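## Task

Carry the tote from the staging bench over to the work bench and leave it resting fully on that bench, nothing overhanging an edge. Take the wooden block out of the tote and set it on the stand's top plate. The stand's post is already pinned at the correct height and must still be pinned there at the end; any quick downward movement of it may count as failure, even when held. One or both robots may be used. At the end both robots must have released everything and backed away, nothing may be held in place only by a robot, and no robot may be toppled or left leaning.

## Robot and tools

Robots: r1 and r2, identical Hello Robot Stretch 4 units. Each has an omni-wheel base, a mast with a lift, an arm telescoping straight forward from the mast, a wrist with yaw, pitch and roll, and a two-finger gripper with bendy steel fingers. Height about 1.6 m; the base rim lies within 0.23 m of the base origin. Cameras per robot: head (pinhole), head_left and head_right (fisheye), wrist, named like r1_head_camera, r2_wrist_camera.

Frames: each robot reports in its own base frame, origin on the floor below the base centre, x ahead, y to the left, z up. hand_pose is the point between the open fingertips (link pinch) in that frame and may be somewhat off. The odometry frame is where the base frame sat at scene start; base_odometry counts wheel rotation, so slip shows as travel. Heading is positive leftward, within -3.142..3.142. Since each robot uses its own frame, only images, lidar_m and wrist_depth_mm reveal where the two robots are relative to each other.

execute_actions(actions, cameras): actions is a list holding one action or nothing (empty just reports state and pictures). An action is an object keyed by "r1" and/or "r2". Per robot you may give "base", "joints", both, plus optional "pace" and "contact_limits"; or only "end_of_arm". Everything in one action begins at once and may finish at different moments.
- base: exactly one key, a relative move from where the base last reported itself. translate_m: straight drive in metres, forward positive, -2..2. strafe_m: sideways in metres, left positive, -2..2. rotate_rad: spin in place in radians, counter-clockwise (left) positive, -3.2..3.2.
- joints: absolute targets by name. lift_m 0..1.2 m; arm_m 0..0.55 m (extension); wrist_yaw_rad -1.134..4.276 (0 facing forward, positive left, 3.14 stowed back, above 3.4 the arm may obstruct); wrist_pitch_rad -1.117..4.259 (0 level, 1.57 pointing down); wrist_roll_rad -1.117..4.259 (positive turns clockwise seen from behind the gripper); gripper_m -0.038..0.141, the fingertip gap in metres (below 0 fingers squeeze each other). A joint target past its range gets clipped and reported; other bad values or unknown keys reject the whole call with nothing moving.
- pace: "slow", "default", "fast", "max" (base up to 0.1/0.3/0.4/0.6 m/s and 1/2/3/4 rad/s; further capped when lift is above 0.2).
- contact_limits: {"arm_m": x}, 0 lightest to 0.75 hardest, default 0.5; the arm stops when pushing that hard.
- end_of_arm: "enable_torque" revives wrist or gripper motors that shut off.
Omitted robots or joints may keep pushing toward earlier targets. No action runs past 15 s. cameras: list of names (or "all"/null/omitted for all, [] for none); pictures are returned in the order listed on the pictures line.

wait(seconds 0..10): commands nothing, returns state and pictures.
zoom_image(camera, region [x0,y0,x1,y1] in image pixels from top-left, at most 504x504): enlarges part of that camera's latest full image.
read_manual(section "licences"): licence text only.
finished_scene(scene 1 or 2): ends that scene for good and reports success; the next scene's task arrives in its result. Call it only after everything is settled and released.

Result lines: base_status and joint_status tell how each motion ended: done; off_target (stopped short, may still push); contact_stop_at_<key> (hit something; lift, arm or wheels go slack, a slack lift can sag under load); limit_stop_at_<name>, e.g. own_body (self-collision guard) or tilt (leaning beyond 6 degrees, which makes lift, arm and wheels slack); time_out; torque_fault (wrist motor overloaded and limp until enable_torque). on_its_own covers things not commanded this call; 'held at' is the held target, not the position. motor_effort is percent of maximum, peak in brackets, noisy with fixed offsets; wheel efforts positive mean turning right. turned_by_wheels vs turned_by_imu differing by over ~0.1 rad signals a hit or slip. base_tilt in degrees (forward/right positive, ~1.5 degree fixed bias). lidar_m: 12 distances in metres, sector 1 straight ahead then counter-clockwise in 30 degree steps; '-' means nothing seen or closer than 0.25 m; sees the other robot and table tops, may miss glass and thin legs. wrist_depth_mm: 7x7 grid of depths 100..2000 mm from the wrist camera, row by row from top-left.

Gripping: command a gap smaller than the object; a smaller value squeezes harder and pulls it inward. Neither gripper reading nor done proves a grasp; look for an effort change or check images. If fingertips jam against a surface, raise the lift. To unfold at scene start, send lift_m 0.4 with wrist_yaw_rad 0.

Avoid: robots pressing on each other (any further drive once bases touch presses hard and can end the run); carrying one load with both robots, since their travel can differ by ~3 cm per metre and tip one over; turning or driving with over 1 kg held at arm_m above 0.2, especially at fast paces; strong pushes or pulls with a high gripper; more than ~2 kg in a level gripper; dropping, slamming or knocking things off; lowering the stand's post quickly or letting it fall. Loose objects may occasionally get a brief nudge. Camera calibration is in the original data; the head and wrist cameras can be somewhat off it.

Each tool is called as name(argument=value, ...) on one line, values as JSON.

## Session

execute_actions(actions=[])

Scene clock: 0.00 s.
r1.base_odometry: x=+0.000 y=+0.000 heading=+0.000 (m, m, rad; r1's odometry frame)
r1.turned_by_wheels: +0.000 (rad since the last result)
r1.turned_by_imu: +0.000 (rad since the last result)
r1.base_tilt: forward=-0.1 right=-1.2 (deg)
r1.lidar_m: 3.08 1.34 1.08 1.05 1.13 1.67 - 1.20 1.05 2.38 1.49 1.48
r1.base_status: not commanded
r1.joint_positions: lift_m=+0.170 arm_m=+0.000 wrist_yaw_rad=+3.227 wrist_pitch_rad=+0.000 wrist_roll_rad=-0.020 gripper_m=+0.057
r1.joint_status: not commanded
r1.motor_effort: lift_m=+19 arm_m=-1 wrist_yaw_rad=+1 wrist_pitch_rad=-4 wrist_roll_rad=+0 gripper_m=-2 wheel_0=-1 wheel_1=+0 wheel_2=+0 (%)
r1.hand_pose: x=-0.1238 y=+0.0625 z=+0.3481 quat_wxyz=(-0.043, +0.001, -0.010, +0.999) (m; r1's base frame)
r1.wrist_depth_mm: - - 136 - - - 1921 / - - 135 - - - 1708 / - - 134 - - - 1756 / - 120 135 - - - 1756 / 190 1983 - - - - 1708 / 202 1255 209 1464 210 1499 1576 / 202 831 904 156 866 946 1008
r2.base_odometry: x=+0.000 y=+0.000 heading=+0.000 (m, m, rad; r2's odometry frame)
r2.turned_by_wheels: +0.000 (rad since the last result)
r2.turned_by_imu: +0.000 (rad since the last result)
r2.base_tilt: forward=-0.1 right=-0.6 (deg)
r2.lidar_m: 1.13 1.17 4.68 1.74 1.18 1.09 1.11 1.45 3.20 1.45 1.37 2.39
r2.base_status: not commanded
r2.joint_positions: lift_m=+0.287 arm_m=+0.002 wrist_yaw_rad=+3.143 wrist_pitch_rad=+0.014 wrist_roll_rad=+0.018 gripper_m=+0.057
r2.joint_status: not commanded
r2.motor_effort: lift_m=+17 arm_m=+0 wrist_yaw_rad=-1 wrist_pitch_rad=-6 wrist_roll_rad=-3 gripper_m=+1 wheel_0=+0 wheel_1=+0 wheel_2=+1 (%)
r2.hand_pose: x=-0.1156 y=+0.0870 z=+0.4615 quat_wxyz=(-0.001, -0.007, +0.009, +1.000) (m; r2's base frame)
r2.wrist_depth_mm: - - 136 1308 1138 1025 946 / - 108 137 1255 1160 1042 960 / - 116 138 1281 1138 1078 976 / 141 140 1397 1308 1160 1060 960 / 216 1756 1537 1308 1160 1060 991 / 216 1366 1229 170 1138 1042 960 / 220 976 1078 - 1078 1008 960
pictures: r1_head_camera, r1_head_left_camera, r1_head_right_camera, r1_wrist_camera, r2_head_camera, r2_head_left_camera, r2_head_right_camera, r2_wrist_camera
Images, in order (width x height): r1_head_camera 420x560, r1_head_left_camera 420x672, r1_head_right_camera 420x672, r1_wrist_camera 616x392, r2_head_camera 420x560, r2_head_left_camera 420x672, r2_head_right_camera 420x672, r2_wrist_camera 616x392.

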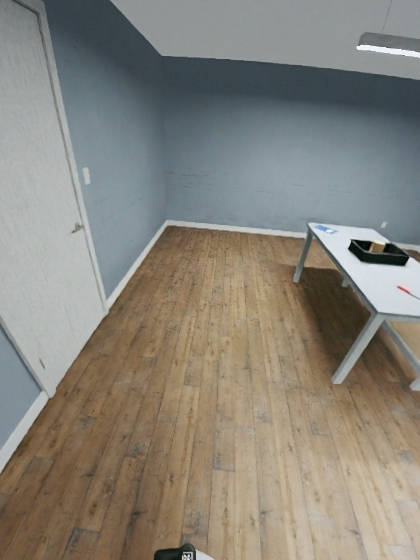

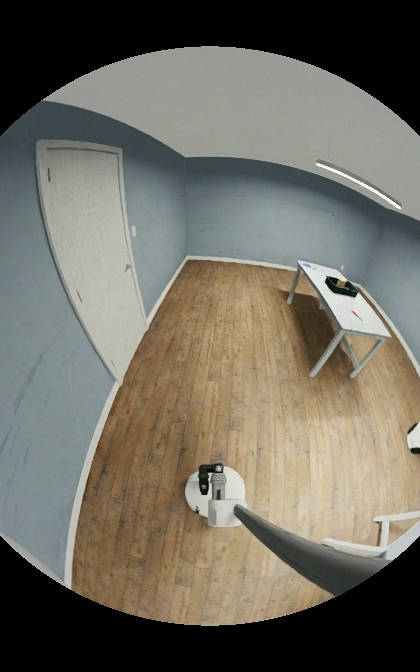

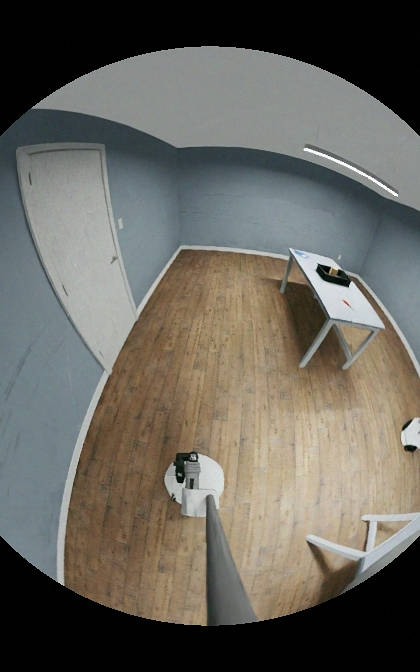

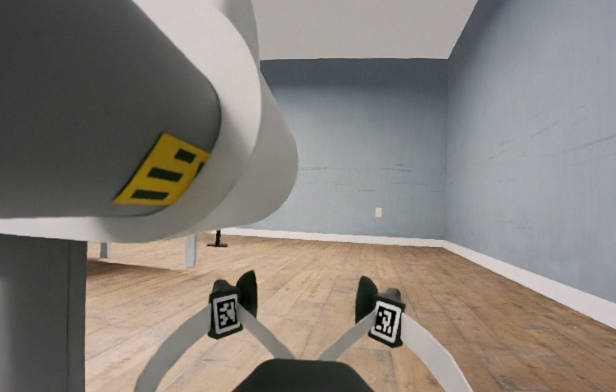

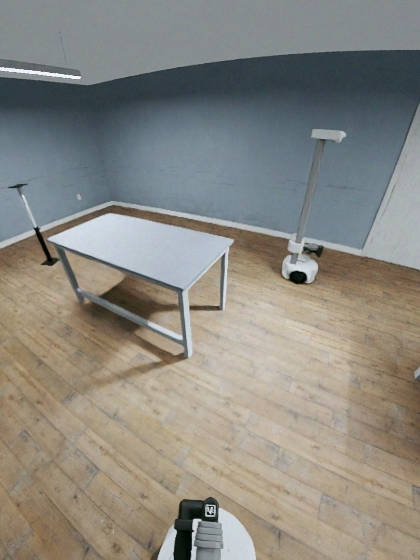

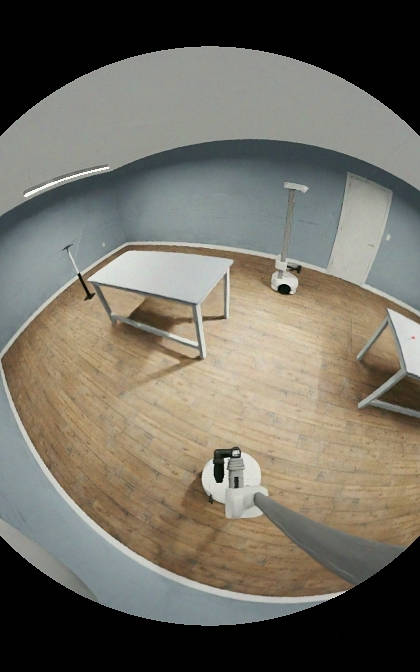

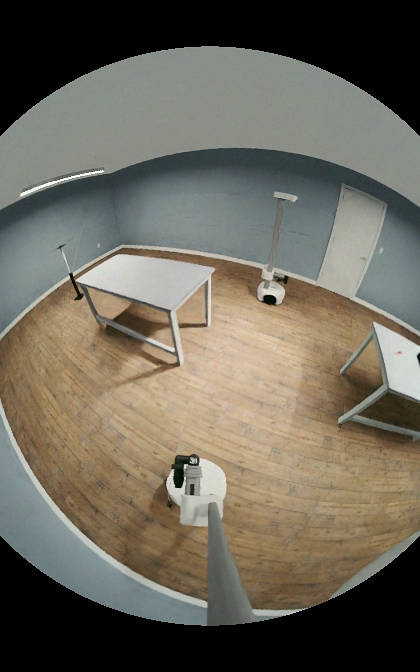

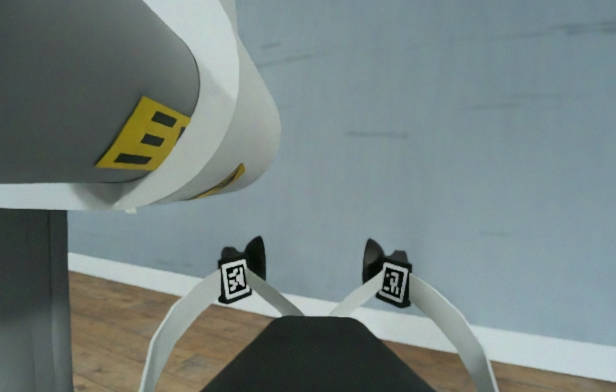

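zoom_image(camera="r1_head_camera", region=[280, 200, 420, 400])

zoom_image(camera="r2_head_camera", region=[0, 160, 120, 300])

Region (280, 200, 420, 400) of r1_head_camera's 420x560 image, scaled by 2.520, with more detail than that image has; it fills the left 353 columns of this view, and the rest is white.

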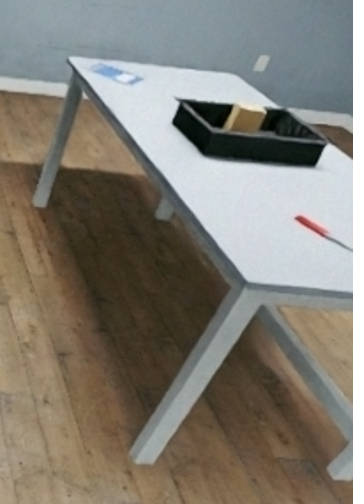

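Region (0, 160, 120, 300) of r2_head_camera's 420x560 image, scaled by 3.600, with more detail than that image has; it fills the left 432 columns of this view, and the rest is white.

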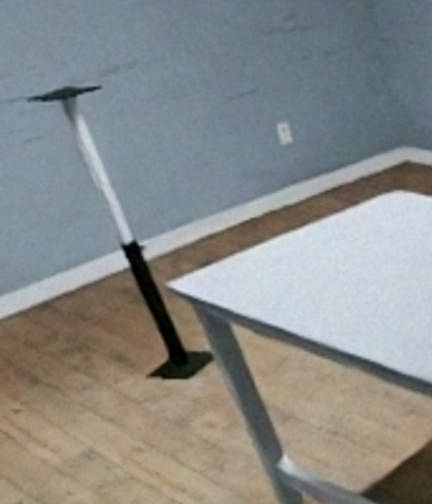

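execute_actions(actions=[{"r1": {"base": {"rotate_rad": -1.65}, "pace": "fast"}, "r2": {"base": {"rotate_rad": -0.43}, "joints": {"lift_m": 0.2}, "pace": "fast"}}], cameras=[])

execute_actions(actions=[{"r1": {"base": {"strafe_m": 2.0}, "joints": {"lift_m": 1.0, "wrist_yaw_rad": 0, "wrist_pitch_rad": 0.6, "gripper_m": 0.1}, "pace": "max"}, "r2": {"base": {"strafe_m": -1.78}, "joints": {"lift_m": 1.0, "wrist_yaw_rad": 0, "wrist_pitch_rad": 0.6, "gripper_m": 0.1}, "pace": "max"}}], cameras=["r1_head_camera", "r1_wrist_camera", "r2_head_camera", "r2_wrist_camera"])

Scene clock: 2.70 s.
r1.base_odometry: x=+0.000 y=+0.000 heading=-1.650 (m, m, rad; r1's odometry frame)
r1.turned_by_wheels: -1.650 (rad since the last result)
r1.turned_by_imu: -1.633 (rad since the last result)
r1.base_tilt: forward=-0.1 right=-1.2 (deg)
r1.lidar_m: 2.37 1.60 1.47 4.02 1.46 1.10 1.05 1.11 1.54 4.33 1.30 1.06
r1.base_status: done
r1.joint_positions: lift_m=+0.170 arm_m=+0.000 wrist_yaw_rad=+3.227 wrist_pitch_rad=+0.000 wrist_roll_rad=-0.020 gripper_m=+0.057
r1.joint_status: not commanded
r1.motor_effort: lift_m=+19(19) arm_m=-1(0) wrist_yaw_rad=+1(1) wrist_pitch_rad=-4(4) wrist_roll_rad=+0(0) gripper_m=-2(2) wheel_0=+1(9) wheel_1=+1(10) wheel_2=+1(9) (%)
r1.hand_pose: x=-0.1238 y=+0.0625 z=+0.3481 quat_wxyz=(-0.043, +0.001, -0.010, +0.999) (m; r1's base frame)
r1.wrist_depth_mm: - - 137 1229 1160 1160 1138 / - - 135 1229 1160 1138 1138 / - - 134 1182 1182 1138 1098 / - 120 134 1182 1182 1138 1098 / 190 1205 1182 1182 1138 1138 1078 / 202 1160 209 1160 211 1118 1078 / 202 820 891 156 854 931 976
r2.base_odometry: x=+0.000 y=+0.000 heading=-0.430 (m, m, rad; r2's odometry frame)
r2.turned_by_wheels: -0.430 (rad since the last result)
r2.turned_by_imu: -0.424 (rad since the last result)
r2.base_tilt: forward=-0.1 right=-0.6 (deg)
r2.lidar_m: 2.38 1.12 1.29 4.32 1.56 1.13 1.09 1.12 1.57 4.07 1.36 1.45
r2.base_status: done
r2.joint_positions: lift_m=+0.200 arm_m=+0.002 wrist_yaw_rad=+3.143 wrist_pitch_rad=+0.014 wrist_roll_rad=+0.018 gripper_m=+0.057
r2.joint_status: all done
r2.motor_effort: lift_m=+13(12) arm_m=+0(0) wrist_yaw_rad=+0(1) wrist_pitch_rad=-6(7) wrist_roll_rad=-3(3) gripper_m=-1(1) wheel_0=+3(7) wheel_1=+0(10) wheel_2=+1(11) (%)
r2.hand_pose: x=-0.1156 y=+0.0870 z=+0.3745 quat_wxyz=(-0.001, -0.007, +0.009, +1.000) (m; r2's base frame)
r2.wrist_depth_mm: - - 137 1229 1182 1182 1160 / - 108 137 1205 1205 1205 1182 / - 116 139 1205 1205 1182 1182 / 141 140 1255 1205 1229 1205 1205 / 216 1255 1229 1255 1229 1205 1205 / 216 1205 1060 170 1025 1205 1182 / 220 809 878 - 904 842 866
pictures: none
No camera images: the call's "cameras" was empty. Leave "cameras" out to get every camera's image.

Scene clock: 7.43 s.
r1.base_odometry: x=+1.994 y=-0.158 heading=-1.650 (m, m, rad; r1's odometry frame)
r1.turned_by_wheels: +0.000 (rad since the last result)
r1.turned_by_imu: +0.004 (rad since the last result)
r1.base_tilt: forward=-0.1 right=-1.2 (deg)
r1.lidar_m: 0.93 0.99 2.23 2.15 1.48 1.10 1.03 1.07 1.48 3.68 2.74 0.97
r1.base_status: done
r1.joint_positions: lift_m=+1.000 arm_m=+0.000 wrist_yaw_rad=+0.000 wrist_pitch_rad=+0.602 wrist_roll_rad=-0.020 gripper_m=+0.100
r1.joint_status: all done
r1.motor_effort: lift_m=+22(25) arm_m=-1(1) wrist_yaw_rad=+0(6) wrist_pitch_rad=-2(5) wrist_roll_rad=+1(0) gripper_m=+0(1) wheel_0=+2(14) wheel_1=-1(15) wheel_2=+0(1) (%)
r1.hand_pose: x=+0.4090 y=-0.0874 z=+1.0146 quat_wxyz=(+0.955, -0.009, +0.296, +0.003) (m; r1's base frame)
r1.wrist_depth_mm: - - - - - - - / - - - 1281 - - - / 1060 991 1025 976 1060 1098 - / 904 891 891 891 878 866 878 / 1537 1708 1808 1808 1756 1808 1618 / 1430 1430 202 1464 211 1537 1430 / 1229 1205 1229 148 1255 1182 1281
r2.base_odometry: x=-0.741 y=-1.618 heading=-0.430 (m, m, rad; r2's odometry frame)
r2.turned_by_wheels: +0.000 (rad since the last result)
r2.turned_by_imu: +0.000 (rad since the last result)
r2.base_tilt: forward=+0.0 right=-0.6 (deg)
r2.lidar_m: 0.89 0.92 2.60 3.49 1.57 1.13 1.09 1.14 1.55 2.28 2.36 0.94
r2.base_status: done
r2.joint_positions: lift_m=+1.000 arm_m=+0.002 wrist_yaw_rad=+0.000 wrist_pitch_rad=+0.602 wrist_roll_rad=+0.018 gripper_m=+0.100
r2.joint_status: all done
r2.motor_effort: lift_m=+20(23) arm_m=+0(0) wrist_yaw_rad=+0(3) wrist_pitch_rad=-5(5) wrist_roll_rad=-2(3) gripper_m=-1(0) wheel_0=+0(16) wheel_1=+3(12) wheel_2=+0(1) (%)
r2.hand_pose: x=+0.4109 y=-0.0874 z=+1.0147 quat_wxyz=(+0.955, +0.009, +0.296, -0.003) (m; r2's base frame)
r2.wrist_depth_mm: - - - - - - - / - 1229 1182 1060 1229 1255 - / 891 904 904 904 904 917 960 / 931 1863 1863 1921 866 842 842 / 1537 1661 1576 1661 1618 1708 1576 / 1336 1281 1182 154 1138 1160 1397 / 1229 1205 1281 - 1281 1205 1229
pictures: r1_head_camera, r1_wrist_camera, r2_head_camera, r2_wrist_camera
camera_calibration (this result's frames):
r1_wrist_camera: T_world_to_cam=[[0.0462419, -0.99648, 0.0699233, -0.177199], [-0.543983, -0.0838287, -0.834898, 1.12569], [0.837821, 0.000570191, -0.545945, 0.437918], [0, 0, 0, 1]] pos_world=[0.253652, -0.08246, 1.1913]
r2_wrist_camera: T_world_to_cam=[[-0.0173888, -0.99971, -0.0166596, -0.0639445], [-0.60197, 0.0237715, -0.798165, 1.10663], [0.798329, -0.00385053, -0.602209, 0.512735], [0, 0, 0, 1]] pos_world=[0.255713, -0.0882578, 1.19098]
Images, in order (width x height): r1_head_camera 420x560, r1_wrist_camera 616x392, r2_head_camera 420x560, r2_wrist_camera 616x392.

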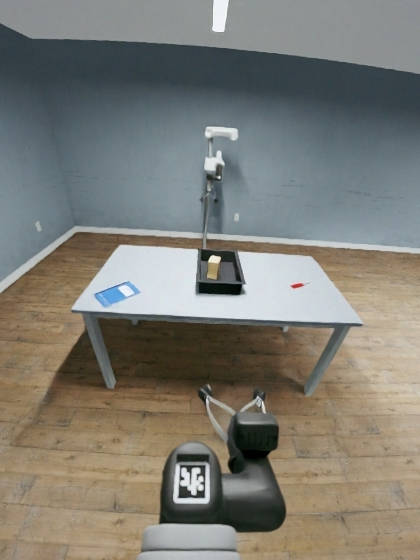

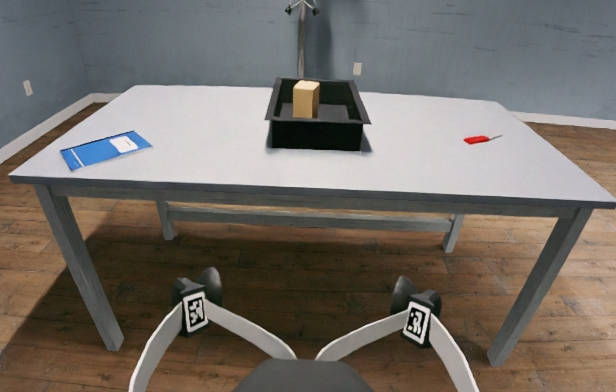

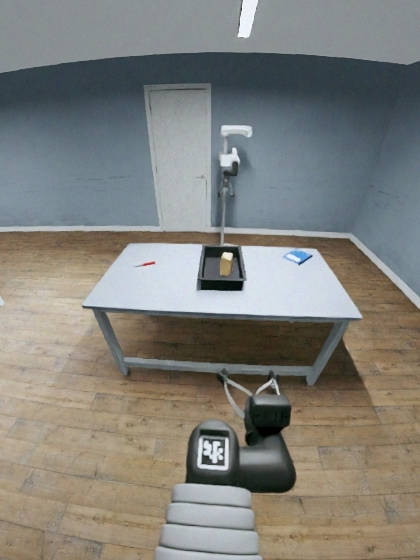

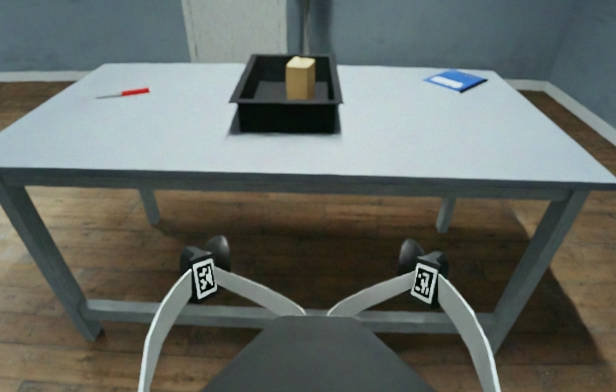

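zoom_image(camera="r1_wrist_camera", region=[230, 60, 410, 170])

zoom_image(camera="r2_wrist_camera", region=[200, 40, 380, 150])

Region (230, 60, 410, 170) of r1_wrist_camera's 616x392 image, scaled by 2.800.

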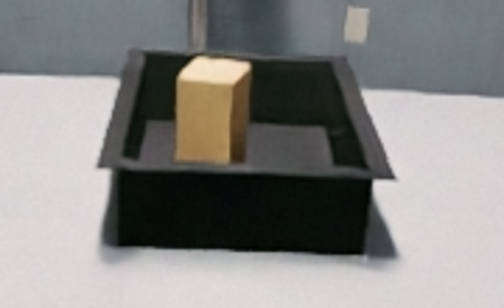

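Region (200, 40, 380, 150) of r2_wrist_camera's 616x392 image, scaled by 2.800.

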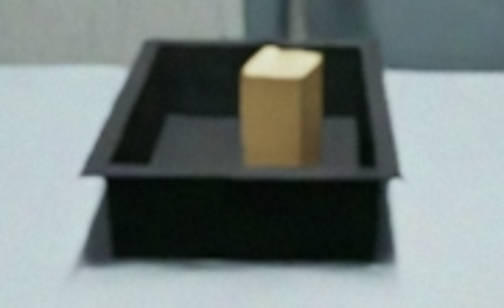

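execute_actions(actions=[{"r1": {"base": {"translate_m": 0.66}, "joints": {"lift_m": 1.04, "arm_m": 0.24, "wrist_yaw_rad": 1.571, "wrist_pitch_rad": 1.571, "wrist_roll_rad": 0, "gripper_m": 0.1}, "pace": "fast"}, "r2": {"base": {"translate_m": 0.62}, "joints": {"lift_m": 1.04, "arm_m": 0.24, "wrist_yaw_rad": 1.571, "wrist_pitch_rad": 1.571, "wrist_roll_rad": 0, "gripper_m": 0.1}, "pace": "fast"}}], cameras=["r1_head_camera", "r1_wrist_camera", "r2_head_camera", "r2_wrist_camera"])

Scene clock: 13.00 s.
r1.base_odometry: x=+1.942 y=-0.816 heading=-1.649 (m, m, rad; r1's odometry frame)
r1.turned_by_wheels: +0.000 (rad since the last result)
r1.turned_by_imu: -0.001 (rad since the last result)
r1.base_tilt: forward=+0.0 right=-1.2 (deg)
r1.lidar_m: 0.27 0.31 0.40 2.15 2.25 1.75 1.67 1.73 2.44 2.55 0.41 0.29
r1.base_status: done
r1.joint_positions: lift_m=+1.040 arm_m=+0.239 wrist_yaw_rad=+1.571 wrist_pitch_rad=+1.571 wrist_roll_rad=+0.000 gripper_m=+0.100
r1.joint_status: all done
r1.motor_effort: lift_m=+23(25) arm_m=+6(7) wrist_yaw_rad=+2(7) wrist_pitch_rad=+3(6) wrist_roll_rad=+1(1) gripper_m=-1(0) wheel_0=+1(6) wheel_1=+2(8) wheel_2=+2(9) (%)
r1.hand_pose: x=+0.4972 y=+0.0000 z=+0.9294 quat_wxyz=(+0.500, -0.500, +0.500, +0.500) (m; r1's base frame)
r1.wrist_depth_mm: 1205 1182 397 397 397 392 394 / 1182 1182 397 394 392 389 392 / 1182 394 394 392 392 392 389 / 1138 389 389 392 389 392 389 / 946 389 389 298 384 306 382 / 1138 389 201 387 211 382 382 / 1138 384 382 148 382 263 262
r2.base_odometry: x=-0.178 y=-1.876 heading=-0.429 (m, m, rad; r2's odometry frame)
r2.turned_by_wheels: +0.000 (rad since the last result)
r2.turned_by_imu: -0.001 (rad since the last result)
r2.base_tilt: forward=-0.1 right=-0.5 (deg)
r2.lidar_m: 0.26 0.26 0.39 2.47 2.43 1.79 1.72 1.79 2.38 2.29 0.43 0.29
r2.base_status: done
r2.joint_positions: lift_m=+1.040 arm_m=+0.239 wrist_yaw_rad=+1.571 wrist_pitch_rad=+1.571 wrist_roll_rad=+0.000 gripper_m=+0.100
r2.joint_status: all done
r2.motor_effort: lift_m=+22(23) arm_m=+6(6) wrist_yaw_rad=+2(3) wrist_pitch_rad=+1(1) wrist_roll_rad=-3(6) gripper_m=-1(1) wheel_0=+4(11) wheel_1=+3(8) wheel_2=-1(14) (%)
r2.hand_pose: x=+0.4973 y=-0.0001 z=+0.9294 quat_wxyz=(+0.500, -0.500, +0.500, +0.500) (m; r2's base frame)
r2.wrist_depth_mm: 1138 1138 389 382 387 384 384 / 1182 389 389 384 387 387 382 / 1160 397 392 353 389 387 357 / 1160 397 394 389 392 387 387 / 1182 397 394 394 392 384 389 / 1160 399 399 154 392 271 271 / 1182 402 402 - 389 342 338
pictures: r1_head_camera, r1_wrist_camera, r2_head_camera, r2_wrist_camera
camera_calibration (this result's frames):
r1_wrist_camera: T_world_to_cam=[[0.997926, 0.0643565, 0.00166684, -0.49803], [0.064378, -0.99763, -0.0242896, 0.0539908], [0.0000997034, 0.0243465, -0.999704, 1.15567], [0, 0, 0, 1]] pos_world=[0.493406, 0.0577778, 1.15747]
r2_wrist_camera: T_world_to_cam=[[0.999968, -0.00622196, 0.00494277, -0.502503], [-0.00643591, -0.998988, 0.0445184, 0.00912555], [0.00466077, -0.0445488, -0.998996, 1.15618], [0, 0, 0, 1]] pos_world=[0.497157, 0.0574964, 1.1571]
Images, in order (width x height): r1_head_camera 420x560, r1_wrist_camera 616x392, r2_head_camera 420x560, r2_wrist_camera 616x392.

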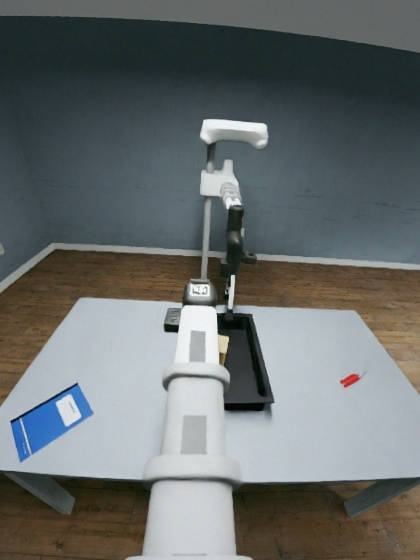

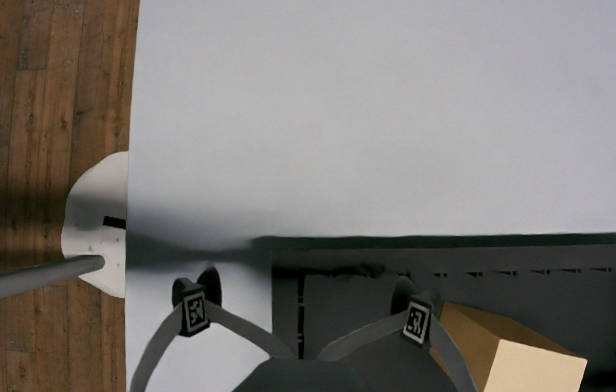

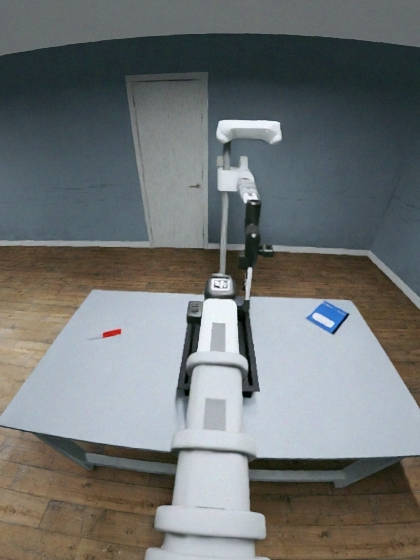

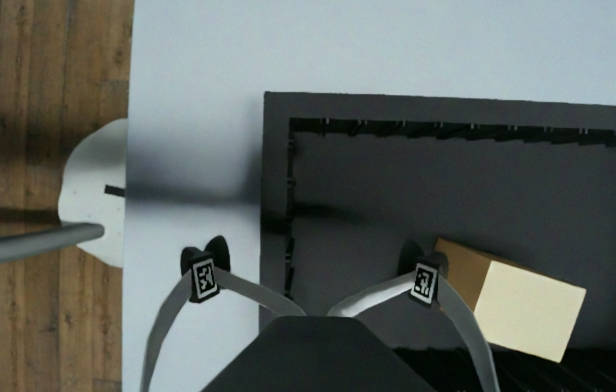

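execute_actions(actions=[{"r1": {"base": {"strafe_m": -0.12}, "joints": {"arm_m": 0.22}, "pace": "fast"}, "r2": {"joints": {"arm_m": 0.212, "lift_m": 0.925}, "pace": "default"}}], cameras=["r1_wrist_camera", "r2_wrist_camera"])

execute_actions(actions=[{"r1": {"joints": {"lift_m": 0.925}}, "r2": {"joints": {"gripper_m": -0.02}}}], cameras=["r1_head_camera", "r1_wrist_camera", "r2_head_camera", "r2_wrist_camera"])

Scene clock: 15.03 s.
r1.base_odometry: x=+1.822 y=-0.806 heading=-1.649 (m, m, rad; r1's odometry frame)
r1.turned_by_wheels: +0.000 (rad since the last result)
r1.turned_by_imu: +0.001 (rad since the last result)
r1.base_tilt: forward=-0.1 right=-1.2 (deg)
r1.lidar_m: 0.28 0.31 0.40 2.26 2.39 1.78 1.68 1.75 2.46 2.43 0.40 0.29
r1.base_status: done
r1.joint_positions: lift_m=+1.040 arm_m=+0.221 wrist_yaw_rad=+1.571 wrist_pitch_rad=+1.571 wrist_roll_rad=+0.000 gripper_m=+0.100
r1.joint_status: all done
r1.motor_effort: lift_m=+23(23) arm_m=-6(5) wrist_yaw_rad=+1(1) wrist_pitch_rad=+3(3) wrist_roll_rad=+1(1) gripper_m=+3(2) wheel_0=+0(8) wheel_1=+2(11) wheel_2=+0(1) (%)
r1.hand_pose: x=+0.4794 y=+0.0000 z=+0.9294 quat_wxyz=(+0.500, -0.500, +0.500, +0.500) (m; r1's base frame)
r1.wrist_depth_mm: 1205 1160 397 397 397 394 394 / 1182 1182 394 392 397 394 394 / 1138 931 392 343 340 324 329 / 1160 946 392 389 384 379 329 / 946 931 387 384 382 382 266 / 1160 931 202 384 210 384 379 / 1160 1138 384 148 373 362 384
r2.base_odometry: x=-0.178 y=-1.876 heading=-0.429 (m, m, rad; r2's odometry frame)
r2.turned_by_wheels: +0.000 (rad since the last result)
r2.turned_by_imu: +0.000 (rad since the last result)
r2.base_tilt: forward=+0.0 right=-0.6 (deg)
r2.lidar_m: 0.26 0.30 0.39 2.47 2.43 1.79 1.70 1.78 2.37 2.29 0.42 0.28
r2.base_status: not commanded
r2.joint_positions: lift_m=+0.925 arm_m=+0.213 wrist_yaw_rad=+1.571 wrist_pitch_rad=+1.571 wrist_roll_rad=+0.000 gripper_m=+0.100
r2.joint_status: all done
r2.motor_effort: lift_m=+13(17) arm_m=-6(8) wrist_yaw_rad=+1(1) wrist_pitch_rad=+1(1) wrist_roll_rad=-3(3) gripper_m=+1(2) wheel_0=+3(4) wheel_1=+3(4) wheel_2=-1(1) (%)
r2.hand_pose: x=+0.4713 y=-0.0001 z=+0.8151 quat_wxyz=(+0.500, -0.500, +0.500, +0.500) (m; r2's base frame)
r2.wrist_depth_mm: 1025 276 274 273 272 273 270 / 1042 277 276 188 190 186 185 / 1060 278 277 188 273 272 271 / 842 282 281 190 274 274 272 / 866 281 279 240 277 274 273 / 1060 282 282 154 277 276 232 / 1098 282 283 - 278 278 220
pictures: r1_wrist_camera, r2_wrist_camera
camera_calibration (this result's frames):
r1_wrist_camera: T_world_to_cam=[[0.997917, 0.0644968, 0.00165425, -0.48022], [0.0645179, -0.997626, -0.0240946, 0.0548463], [0.0000962957, 0.0241512, -0.999708, 1.15568], [0, 0, 0, 1]] pos_world=[0.47557, 0.0577777, 1.15746]
r2_wrist_camera: T_world_to_cam=[[0.999968, -0.00622155, 0.00494277, -0.47597], [-0.0064355, -0.998988, 0.0445184, 0.0140463], [0.00466079, -0.0445488, -0.998996, 1.04213], [0, 0, 0, 1]] pos_world=[0.471189, 0.0574964, 1.04281]
Images, in order (width x height): r1_wrist_camera 616x392, r2_wrist_camera 616x392.

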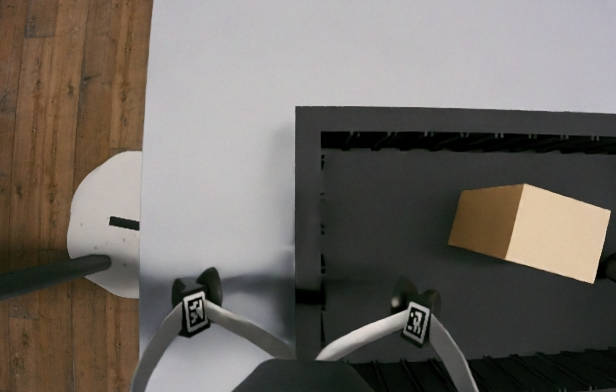

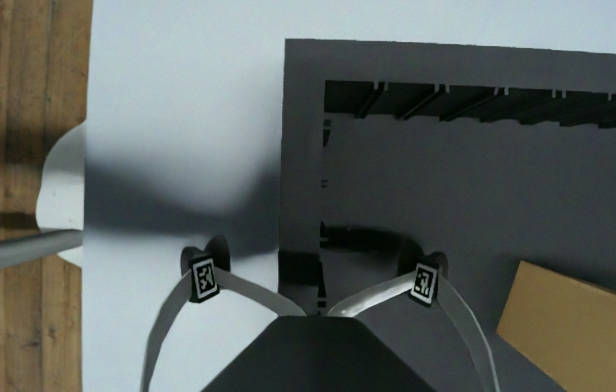

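Scene clock: 16.97 s.
r1.base_odometry: x=+1.822 y=-0.806 heading=-1.649 (m, m, rad; r1's odometry frame)
r1.turned_by_wheels: +0.000 (rad since the last result)
r1.turned_by_imu: +0.001 (rad since the last result)
r1.base_tilt: forward=-0.1 right=-1.2 (deg)
r1.lidar_m: 0.27 0.30 0.40 2.26 2.37 1.73 1.68 1.76 2.45 2.46 0.42 0.29
r1.base_status: not commanded
r1.joint_positions: lift_m=+0.925 arm_m=+0.221 wrist_yaw_rad=+1.571 wrist_pitch_rad=+1.571 wrist_roll_rad=+0.000 gripper_m=+0.100
r1.joint_status: all done
r1.motor_effort: lift_m=+15(22) arm_m=-6(6) wrist_yaw_rad=+1(1) wrist_pitch_rad=+3(3) wrist_roll_rad=+0(1) gripper_m=+2(2) wheel_0=+0(0) wheel_1=+2(2) wheel_2=+0(0) (%)
r1.hand_pose: x=+0.4794 y=+0.0000 z=+0.8151 quat_wxyz=(+0.500, -0.500, +0.500, +0.500) (m; r1's base frame)
r1.wrist_depth_mm: 1060 279 282 279 278 279 278 / 1060 278 281 189 189 188 187 / 1060 276 276 255 273 273 272 / 842 276 276 271 271 271 242 / 831 274 273 271 272 271 229 / 1025 273 202 227 211 268 267 / 1008 272 272 148 267 267 265
r2.base_odometry: x=-0.178 y=-1.876 heading=-0.429 (m, m, rad; r2's odometry frame)
r2.turned_by_wheels: +0.000 (rad since the last result)
r2.turned_by_imu: +0.000 (rad since the last result)
r2.base_tilt: forward=-0.1 right=-0.6 (deg)
r2.lidar_m: 0.27 0.29 0.40 2.46 2.44 1.79 1.69 1.80 2.38 2.28 0.41 0.29
r2.base_status: not commanded
r2.joint_positions: lift_m=+0.925 arm_m=+0.213 wrist_yaw_rad=+1.571 wrist_pitch_rad=+1.571 wrist_roll_rad=+0.000 gripper_m=-0.020
r2.joint_status: all done
r2.motor_effort: lift_m=+14(14) arm_m=-6(6) wrist_yaw_rad=+0(1) wrist_pitch_rad=+0(1) wrist_roll_rad=-3(3) gripper_m=-13(13) wheel_0=+4(4) wheel_1=+4(3) wheel_2=-1(2) (%)
r2.hand_pose: x=+0.4713 y=-0.0001 z=+0.8150 quat_wxyz=(+0.500, -0.500, +0.500, +0.500) (m; r2's base frame)
r2.wrist_depth_mm: 1025 274 273 273 271 271 270 / 1025 277 274 184 189 183 183 / 1060 278 278 234 270 270 270 / 842 278 279 273 271 271 271 / 831 281 281 191 273 271 272 / 1078 282 185 187 188 272 229 / 1078 285 282 - 276 274 214
pictures: r1_head_camera, r1_wrist_camera, r2_head_camera, r2_wrist_camera
camera_calibration (this result's frames):
r1_wrist_camera: T_world_to_cam=[[0.997917, 0.0644967, 0.00165424, -0.480029], [0.0645178, -0.997626, -0.0240945, 0.0520919], [0.0000962978, 0.024151, -0.999708, 1.04139], [0, 0, 0, 1]] pos_world=[0.475568, 0.0577777, 1.04314]
r2_wrist_camera: T_world_to_cam=[[0.999968, -0.00622225, 0.00494277, -0.475948], [-0.0064362, -0.998988, 0.0445183, 0.0140498], [0.00466076, -0.0445487, -0.998996, 1.04206], [0, 0, 0, 1]] pos_world=[0.471167, 0.0574964, 1.04274]
Images, in order (width x height): r1_head_camera 420x560, r1_wrist_camera 616x392, r2_head_camera 420x560, r2_wrist_camera 616x392.

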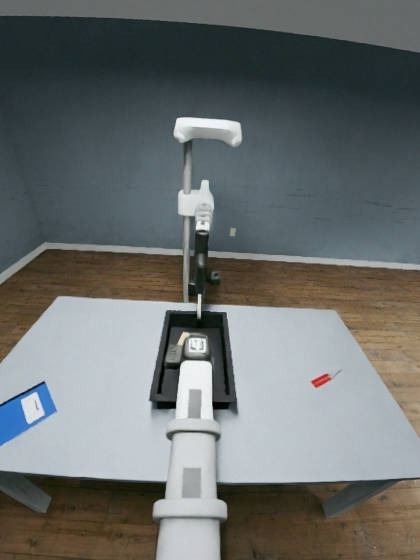

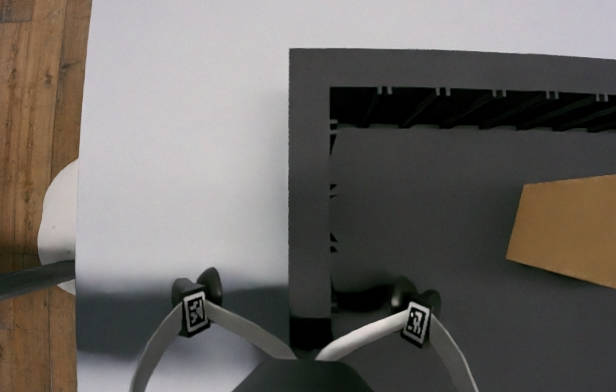

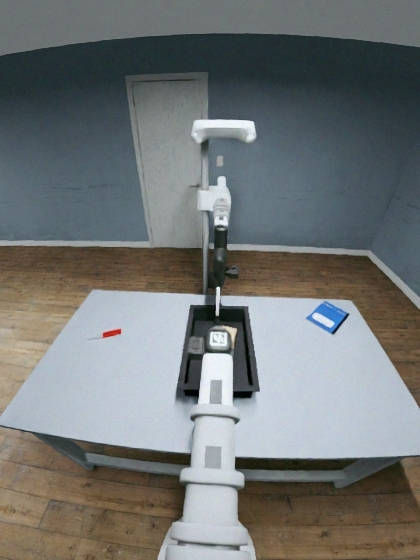

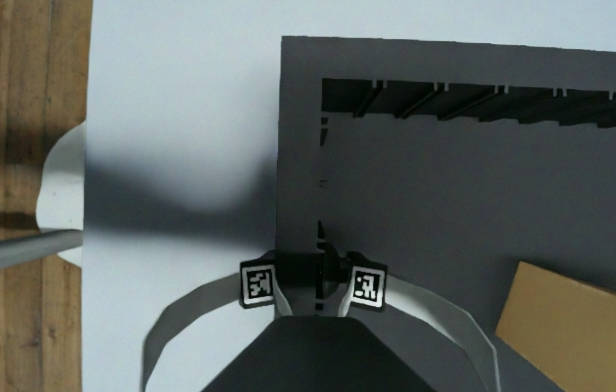

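execute_actions(actions=[{"r1": {"joints": {"arm_m": 0.231, "gripper_m": -0.035}}, "r2": {"joints": {"gripper_m": -0.035}}}], cameras=["r1_wrist_camera", "r2_wrist_camera"])

execute_actions(actions=[{"r1": {"joints": {"lift_m": 0.99}, "pace": "slow"}, "r2": {"joints": {"lift_m": 0.99}, "pace": "slow"}}], cameras=["r1_head_camera", "r1_wrist_camera", "r2_head_left_camera", "r2_wrist_camera"])

Scene clock: 19.10 s.
r1.base_odometry: x=+1.822 y=-0.806 heading=-1.649 (m, m, rad; r1's odometry frame)
r1.turned_by_wheels: +0.000 (rad since the last result)
r1.turned_by_imu: +0.001 (rad since the last result)
r1.base_tilt: forward=+0.0 right=-1.2 (deg)
r1.lidar_m: 0.25 0.30 0.40 2.25 2.37 1.75 1.67 1.76 2.45 2.45 0.41 0.28
r1.base_status: not commanded
r1.joint_positions: lift_m=+0.925 arm_m=+0.230 wrist_yaw_rad=+1.571 wrist_pitch_rad=+1.571 wrist_roll_rad=+0.000 gripper_m=-0.034
r1.joint_status: all done
r1.motor_effort: lift_m=+16(16) arm_m=+5(5) wrist_yaw_rad=+1(1) wrist_pitch_rad=+3(3) wrist_roll_rad=+2(1) gripper_m=-21(19) wheel_0=+0(0) wheel_1=+2(2) wheel_2=+0(0) (%)
r1.hand_pose: x=+0.4883 y=+0.0000 z=+0.8150 quat_wxyz=(+0.500, -0.500, +0.500, +0.500) (m; r1's base frame)
r1.wrist_depth_mm: 1060 279 279 279 278 277 279 / 1042 279 277 183 184 183 183 / 1078 277 278 182 267 267 265 / 820 276 276 181 266 266 224 / 723 274 273 180 266 263 213 / 831 271 182 179 262 262 264 / 1008 271 270 177 262 262 260
r2.base_odometry: x=-0.178 y=-1.876 heading=-0.429 (m, m, rad; r2's odometry frame)
r2.turned_by_wheels: +0.000 (rad since the last result)
r2.turned_by_imu: +0.000 (rad since the last result)
r2.base_tilt: forward=+0.0 right=-0.6 (deg)
r2.lidar_m: 0.27 0.28 0.40 2.46 2.45 1.78 1.70 1.78 2.38 2.27 0.41 0.30
r2.base_status: not commanded
r2.joint_positions: lift_m=+0.925 arm_m=+0.213 wrist_yaw_rad=+1.571 wrist_pitch_rad=+1.571 wrist_roll_rad=+0.000 gripper_m=-0.035
r2.joint_status: all done
r2.motor_effort: lift_m=+14(14) arm_m=-6(6) wrist_yaw_rad=+1(3) wrist_pitch_rad=+1(1) wrist_roll_rad=-3(4) gripper_m=-15(15) wheel_0=+4(4) wheel_1=+4(4) wheel_2=-1(1) (%)
r2.hand_pose: x=+0.4713 y=+0.0000 z=+0.8150 quat_wxyz=(+0.500, -0.500, +0.500, +0.500) (m; r2's base frame)
r2.wrist_depth_mm: 1025 276 274 273 272 273 270 / 1042 277 277 182 190 181 180 / 1060 278 277 182 267 266 266 / 831 281 279 183 268 267 266 / 842 281 281 185 270 270 268 / 1042 282 183 185 183 270 232 / 1078 285 281 - 272 273 220
pictures: r1_wrist_camera, r2_wrist_camera
camera_calibration (this result's frames):
r1_wrist_camera: T_world_to_cam=[[0.997917, 0.0644966, 0.00165425, -0.488953], [0.0645178, -0.997626, -0.0240946, 0.0515124], [0.0000962987, 0.0241512, -0.999708, 1.04128], [0, 0, 0, 1]] pos_world=[0.48451, 0.0577778, 1.04303]
r2_wrist_camera: T_world_to_cam=[[0.999968, -0.00622266, 0.00494264, -0.475947], [-0.00643651, -0.998989, 0.0444984, 0.0140729], [0.00466075, -0.0445288, -0.998997, 1.04203], [0, 0, 0, 1]] pos_world=[0.471166, 0.0574976, 1.04272]
Images, in order (width x height): r1_wrist_camera 616x392, r2_wrist_camera 616x392.

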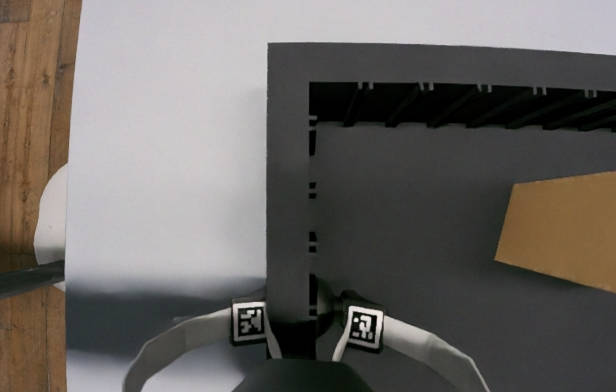

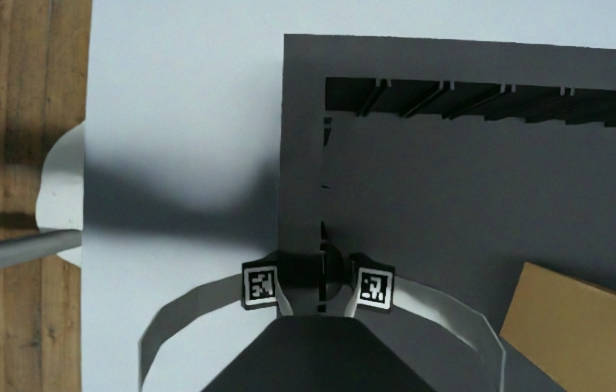

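Scene clock: 20.53 s.
r1.base_odometry: x=+1.822 y=-0.806 heading=-1.649 (m, m, rad; r1's odometry frame)
r1.turned_by_wheels: +0.000 (rad since the last result)
r1.turned_by_imu: +0.000 (rad since the last result)
r1.base_tilt: forward=-0.1 right=-1.1 (deg)
r1.lidar_m: 0.27 0.30 0.40 2.27 2.35 1.75 1.68 1.76 2.48 2.44 0.40 0.28
r1.base_status: not commanded
r1.joint_positions: lift_m=+0.989 arm_m=+0.230 wrist_yaw_rad=+1.571 wrist_pitch_rad=+1.571 wrist_roll_rad=+0.000 gripper_m=-0.034
r1.joint_status: all done
r1.motor_effort: lift_m=+26(25) arm_m=+6(6) wrist_yaw_rad=+1(1) wrist_pitch_rad=+2(2) wrist_roll_rad=+1(1) gripper_m=-22(22) wheel_0=+1(1) wheel_1=+2(2) wheel_2=+0(0) (%)
r1.hand_pose: x=+0.4883 y=+0.0000 z=+0.8792 quat_wxyz=(+0.500, -0.500, +0.500, +0.500) (m; r1's base frame)
r1.wrist_depth_mm: 1118 345 345 347 342 343 343 / 1098 345 343 183 185 183 183 / 1118 343 340 182 267 265 267 / 1098 342 340 181 265 266 224 / 878 338 336 179 264 265 213 / 1098 338 183 178 263 263 262 / 1098 334 334 178 260 259 260
r2.base_odometry: x=-0.178 y=-1.876 heading=-0.429 (m, m, rad; r2's odometry frame)
r2.turned_by_wheels: +0.000 (rad since the last result)
r2.turned_by_imu: +0.000 (rad since the last result)
r2.base_tilt: forward=+0.0 right=-0.6 (deg)
r2.lidar_m: 0.27 0.30 0.40 2.45 2.43 1.75 1.71 1.77 2.39 2.29 0.42 0.29
r2.base_status: not commanded
r2.joint_positions: lift_m=+0.990 arm_m=+0.213 wrist_yaw_rad=+1.571 wrist_pitch_rad=+1.571 wrist_roll_rad=+0.000 gripper_m=-0.035
r2.joint_status: all done
r2.motor_effort: lift_m=+24(24) arm_m=-6(6) wrist_yaw_rad=+1(2) wrist_pitch_rad=+1(1) wrist_roll_rad=-4(3) gripper_m=-14(17) wheel_0=+4(4) wheel_1=+3(3) wheel_2=-1(1) (%)
r2.hand_pose: x=+0.4713 y=+0.0000 z=+0.8792 quat_wxyz=(+0.500, -0.500, +0.500, +0.500) (m; r2's base frame)
r2.wrist_depth_mm: 1098 715 338 338 334 336 332 / 1118 340 340 181 189 182 180 / 1098 343 342 183 266 266 266 / 1118 343 343 183 267 267 266 / 1138 345 345 185 270 270 267 / 1138 345 182 186 183 270 232 / 1118 349 349 - 273 272 220
pictures: r1_head_camera, r1_wrist_camera, r2_head_left_camera, r2_wrist_camera
camera_calibration (this result's frames):
r1_wrist_camera: T_world_to_cam=[[0.997917, 0.0644963, 0.00165425, -0.489063], [0.0645175, -0.997626, -0.0240946, 0.0530596], [0.0000963058, 0.0241512, -0.999708, 1.10548], [0, 0, 0, 1]] pos_world=[0.484515, 0.0577777, 1.10724]
r2_wrist_camera: T_world_to_cam=[[0.999968, -0.00622242, 0.00494265, -0.476265], [-0.00643627, -0.998989, 0.0444985, 0.011215], [0.00466076, -0.044529, -0.998997, 1.10619], [0, 0, 0, 1]] pos_world=[0.471166, 0.0574976, 1.10693]
Images, in order (width x height): r1_head_camera 420x560, r1_wrist_camera 616x392, r2_head_left_camera 420x672, r2_wrist_camera 616x392.

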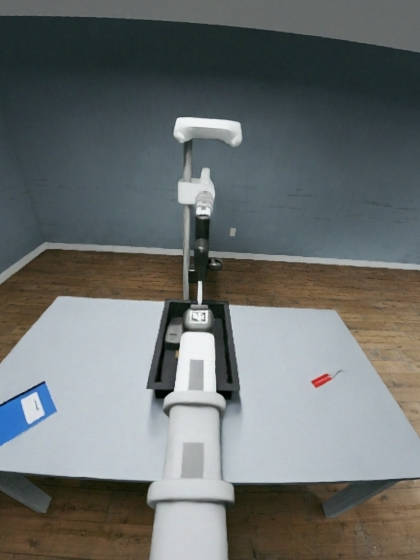

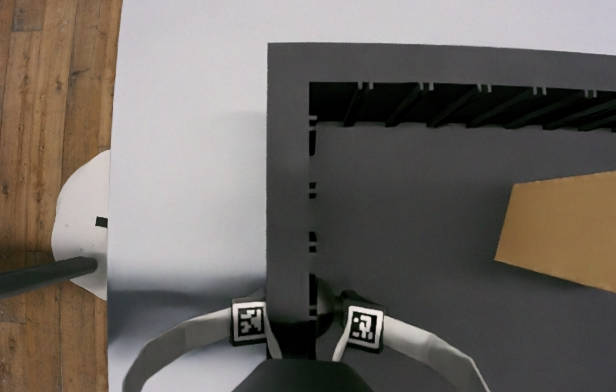

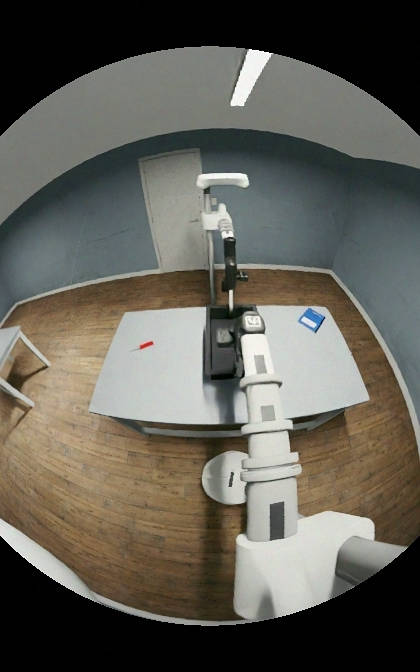

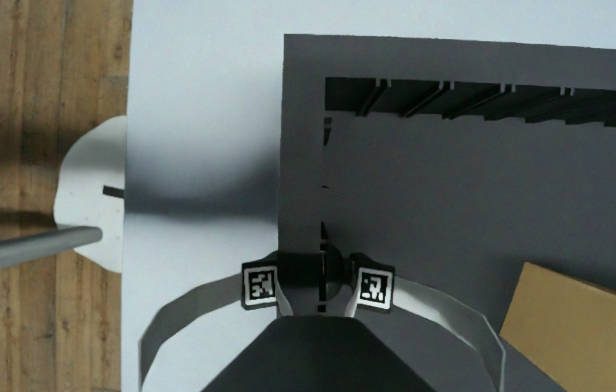

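execute_actions(actions=[{"r1": {"base": {"strafe_m": -1.2}, "joints": {"lift_m": 1.08}}, "r2": {"base": {"strafe_m": 1.2}, "joints": {"lift_m": 1.08}}}], cameras=["r1_head_right_camera", "r1_wrist_camera", "r2_head_left_camera", "r2_wrist_camera"])

Scene clock: 25.97 s.
r1.base_odometry: x=+0.626 y=-0.712 heading=-1.649 (m, m, rad; r1's odometry frame)
r1.turned_by_wheels: +0.000 (rad since the last result)
r1.turned_by_imu: +0.001 (rad since the last result)
r1.base_tilt: forward=+0.0 right=-1.2 (deg)
r1.lidar_m: 0.46 0.48 0.53 1.14 2.42 1.77 1.68 1.79 2.49 1.24 1.29 3.12
r1.base_status: done
r1.joint_positions: lift_m=+1.080 arm_m=+0.230 wrist_yaw_rad=+1.571 wrist_pitch_rad=+1.571 wrist_roll_rad=+0.000 gripper_m=-0.034
r1.joint_status: all done
r1.motor_effort: lift_m=+25(26) arm_m=+5(6) wrist_yaw_rad=+1(1) wrist_pitch_rad=+2(3) wrist_roll_rad=+1(1) gripper_m=-20(16) wheel_0=+3(9) wheel_1=+1(13) wheel_2=+0(2) (%)
r1.hand_pose: x=+0.4883 y=-0.0001 z=+0.9692 quat_wxyz=(+0.500, -0.500, +0.500, +0.500) (m; r1's base frame)
r1.wrist_depth_mm: 1205 1229 1229 1205 1205 1025 1205 / 1205 1229 1182 183 186 182 182 / 1205 1182 1205 250 268 265 266 / 1160 991 1060 266 266 264 217 / 1138 976 1008 265 265 264 206 / 1160 1182 179 184 263 262 262 / 1182 1205 1182 177 174 259 260
r2.base_odometry: x=+0.322 y=-0.785 heading=-0.429 (m, m, rad; r2's odometry frame)
r2.turned_by_wheels: +0.000 (rad since the last result)
r2.turned_by_imu: +0.000 (rad since the last result)
r2.base_tilt: forward=-0.1 right=-0.6 (deg)
r2.lidar_m: 0.44 0.46 1.29 1.26 2.47 1.77 1.71 1.79 2.45 1.13 0.52 0.48
r2.base_status: done
r2.joint_positions: lift_m=+1.080 arm_m=+0.213 wrist_yaw_rad=+1.571 wrist_pitch_rad=+1.570 wrist_roll_rad=+0.000 gripper_m=-0.035
r2.joint_status: all done
r2.motor_effort: lift_m=+23(24) arm_m=-4(6) wrist_yaw_rad=-2(3) wrist_pitch_rad=+3(2) wrist_roll_rad=-3(4) gripper_m=-14(18) wheel_0=-2(14) wheel_1=+3(14) wheel_2=+0(3) (%)
r2.hand_pose: x=+0.4711 y=+0.0001 z=+0.9693 quat_wxyz=(+0.500, -0.500, +0.500, +0.500) (m; r2's base frame)
r2.wrist_depth_mm: 1182 1182 1182 1182 1160 1160 1182 / 1205 1205 1182 180 187 179 177 / 1205 991 1160 181 266 264 263 / 1205 991 1008 182 266 266 265 / 1205 1008 1205 184 268 267 266 / 1229 1205 186 185 185 267 224 / 1255 1229 1229 - 273 270 211
pictures: r1_head_right_camera, r1_wrist_camera, r2_head_left_camera, r2_wrist_camera
camera_calibration (this result's frames):
r1_wrist_camera: T_world_to_cam=[[0.997911, 0.0645874, 0.00164726, -0.489204], [0.0646083, -0.997622, -0.0239864, 0.0550562], [0.0000941205, 0.0240427, -0.999711, 1.19549], [0, 0, 0, 1]] pos_world=[0.484512, 0.0577787, 1.19728]
r2_wrist_camera: T_world_to_cam=[[0.999972, -0.00556062, 0.00493952, -0.476446], [-0.00577251, -0.999016, 0.0439738, 0.00759559], [0.00469013, -0.0440011, -0.99902, 1.19618], [0, 0, 0, 1]] pos_world=[0.470867, 0.0575722, 1.19703]
Images, in order (width x height): r1_head_right_camera 420x672, r1_wrist_camera 616x392, r2_head_left_camera 420x672, r2_wrist_camera 616x392.

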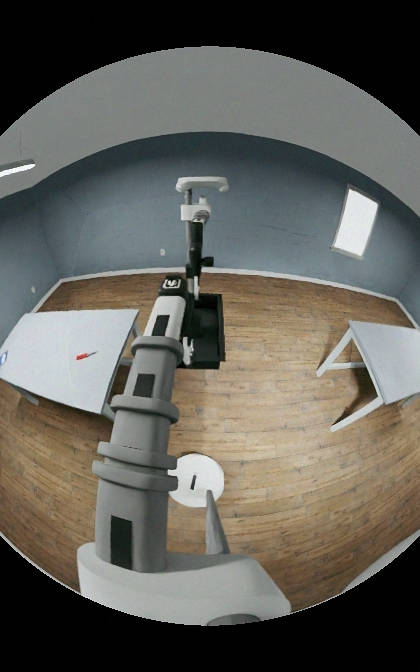

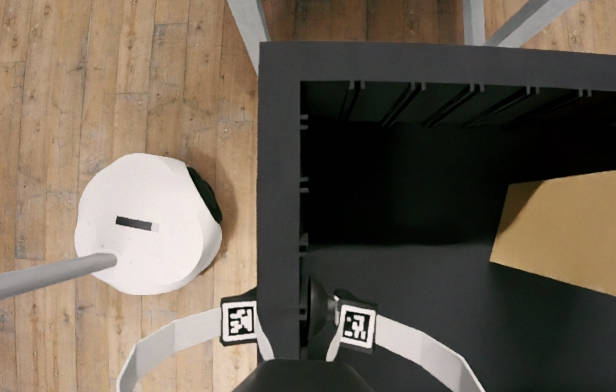

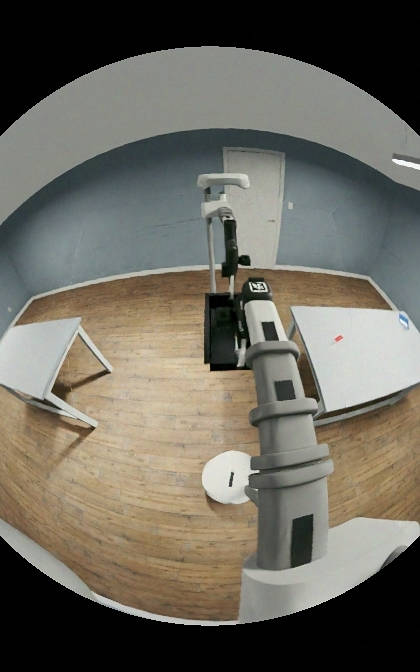

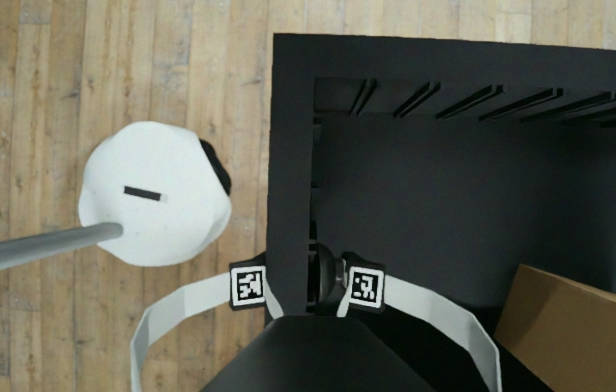

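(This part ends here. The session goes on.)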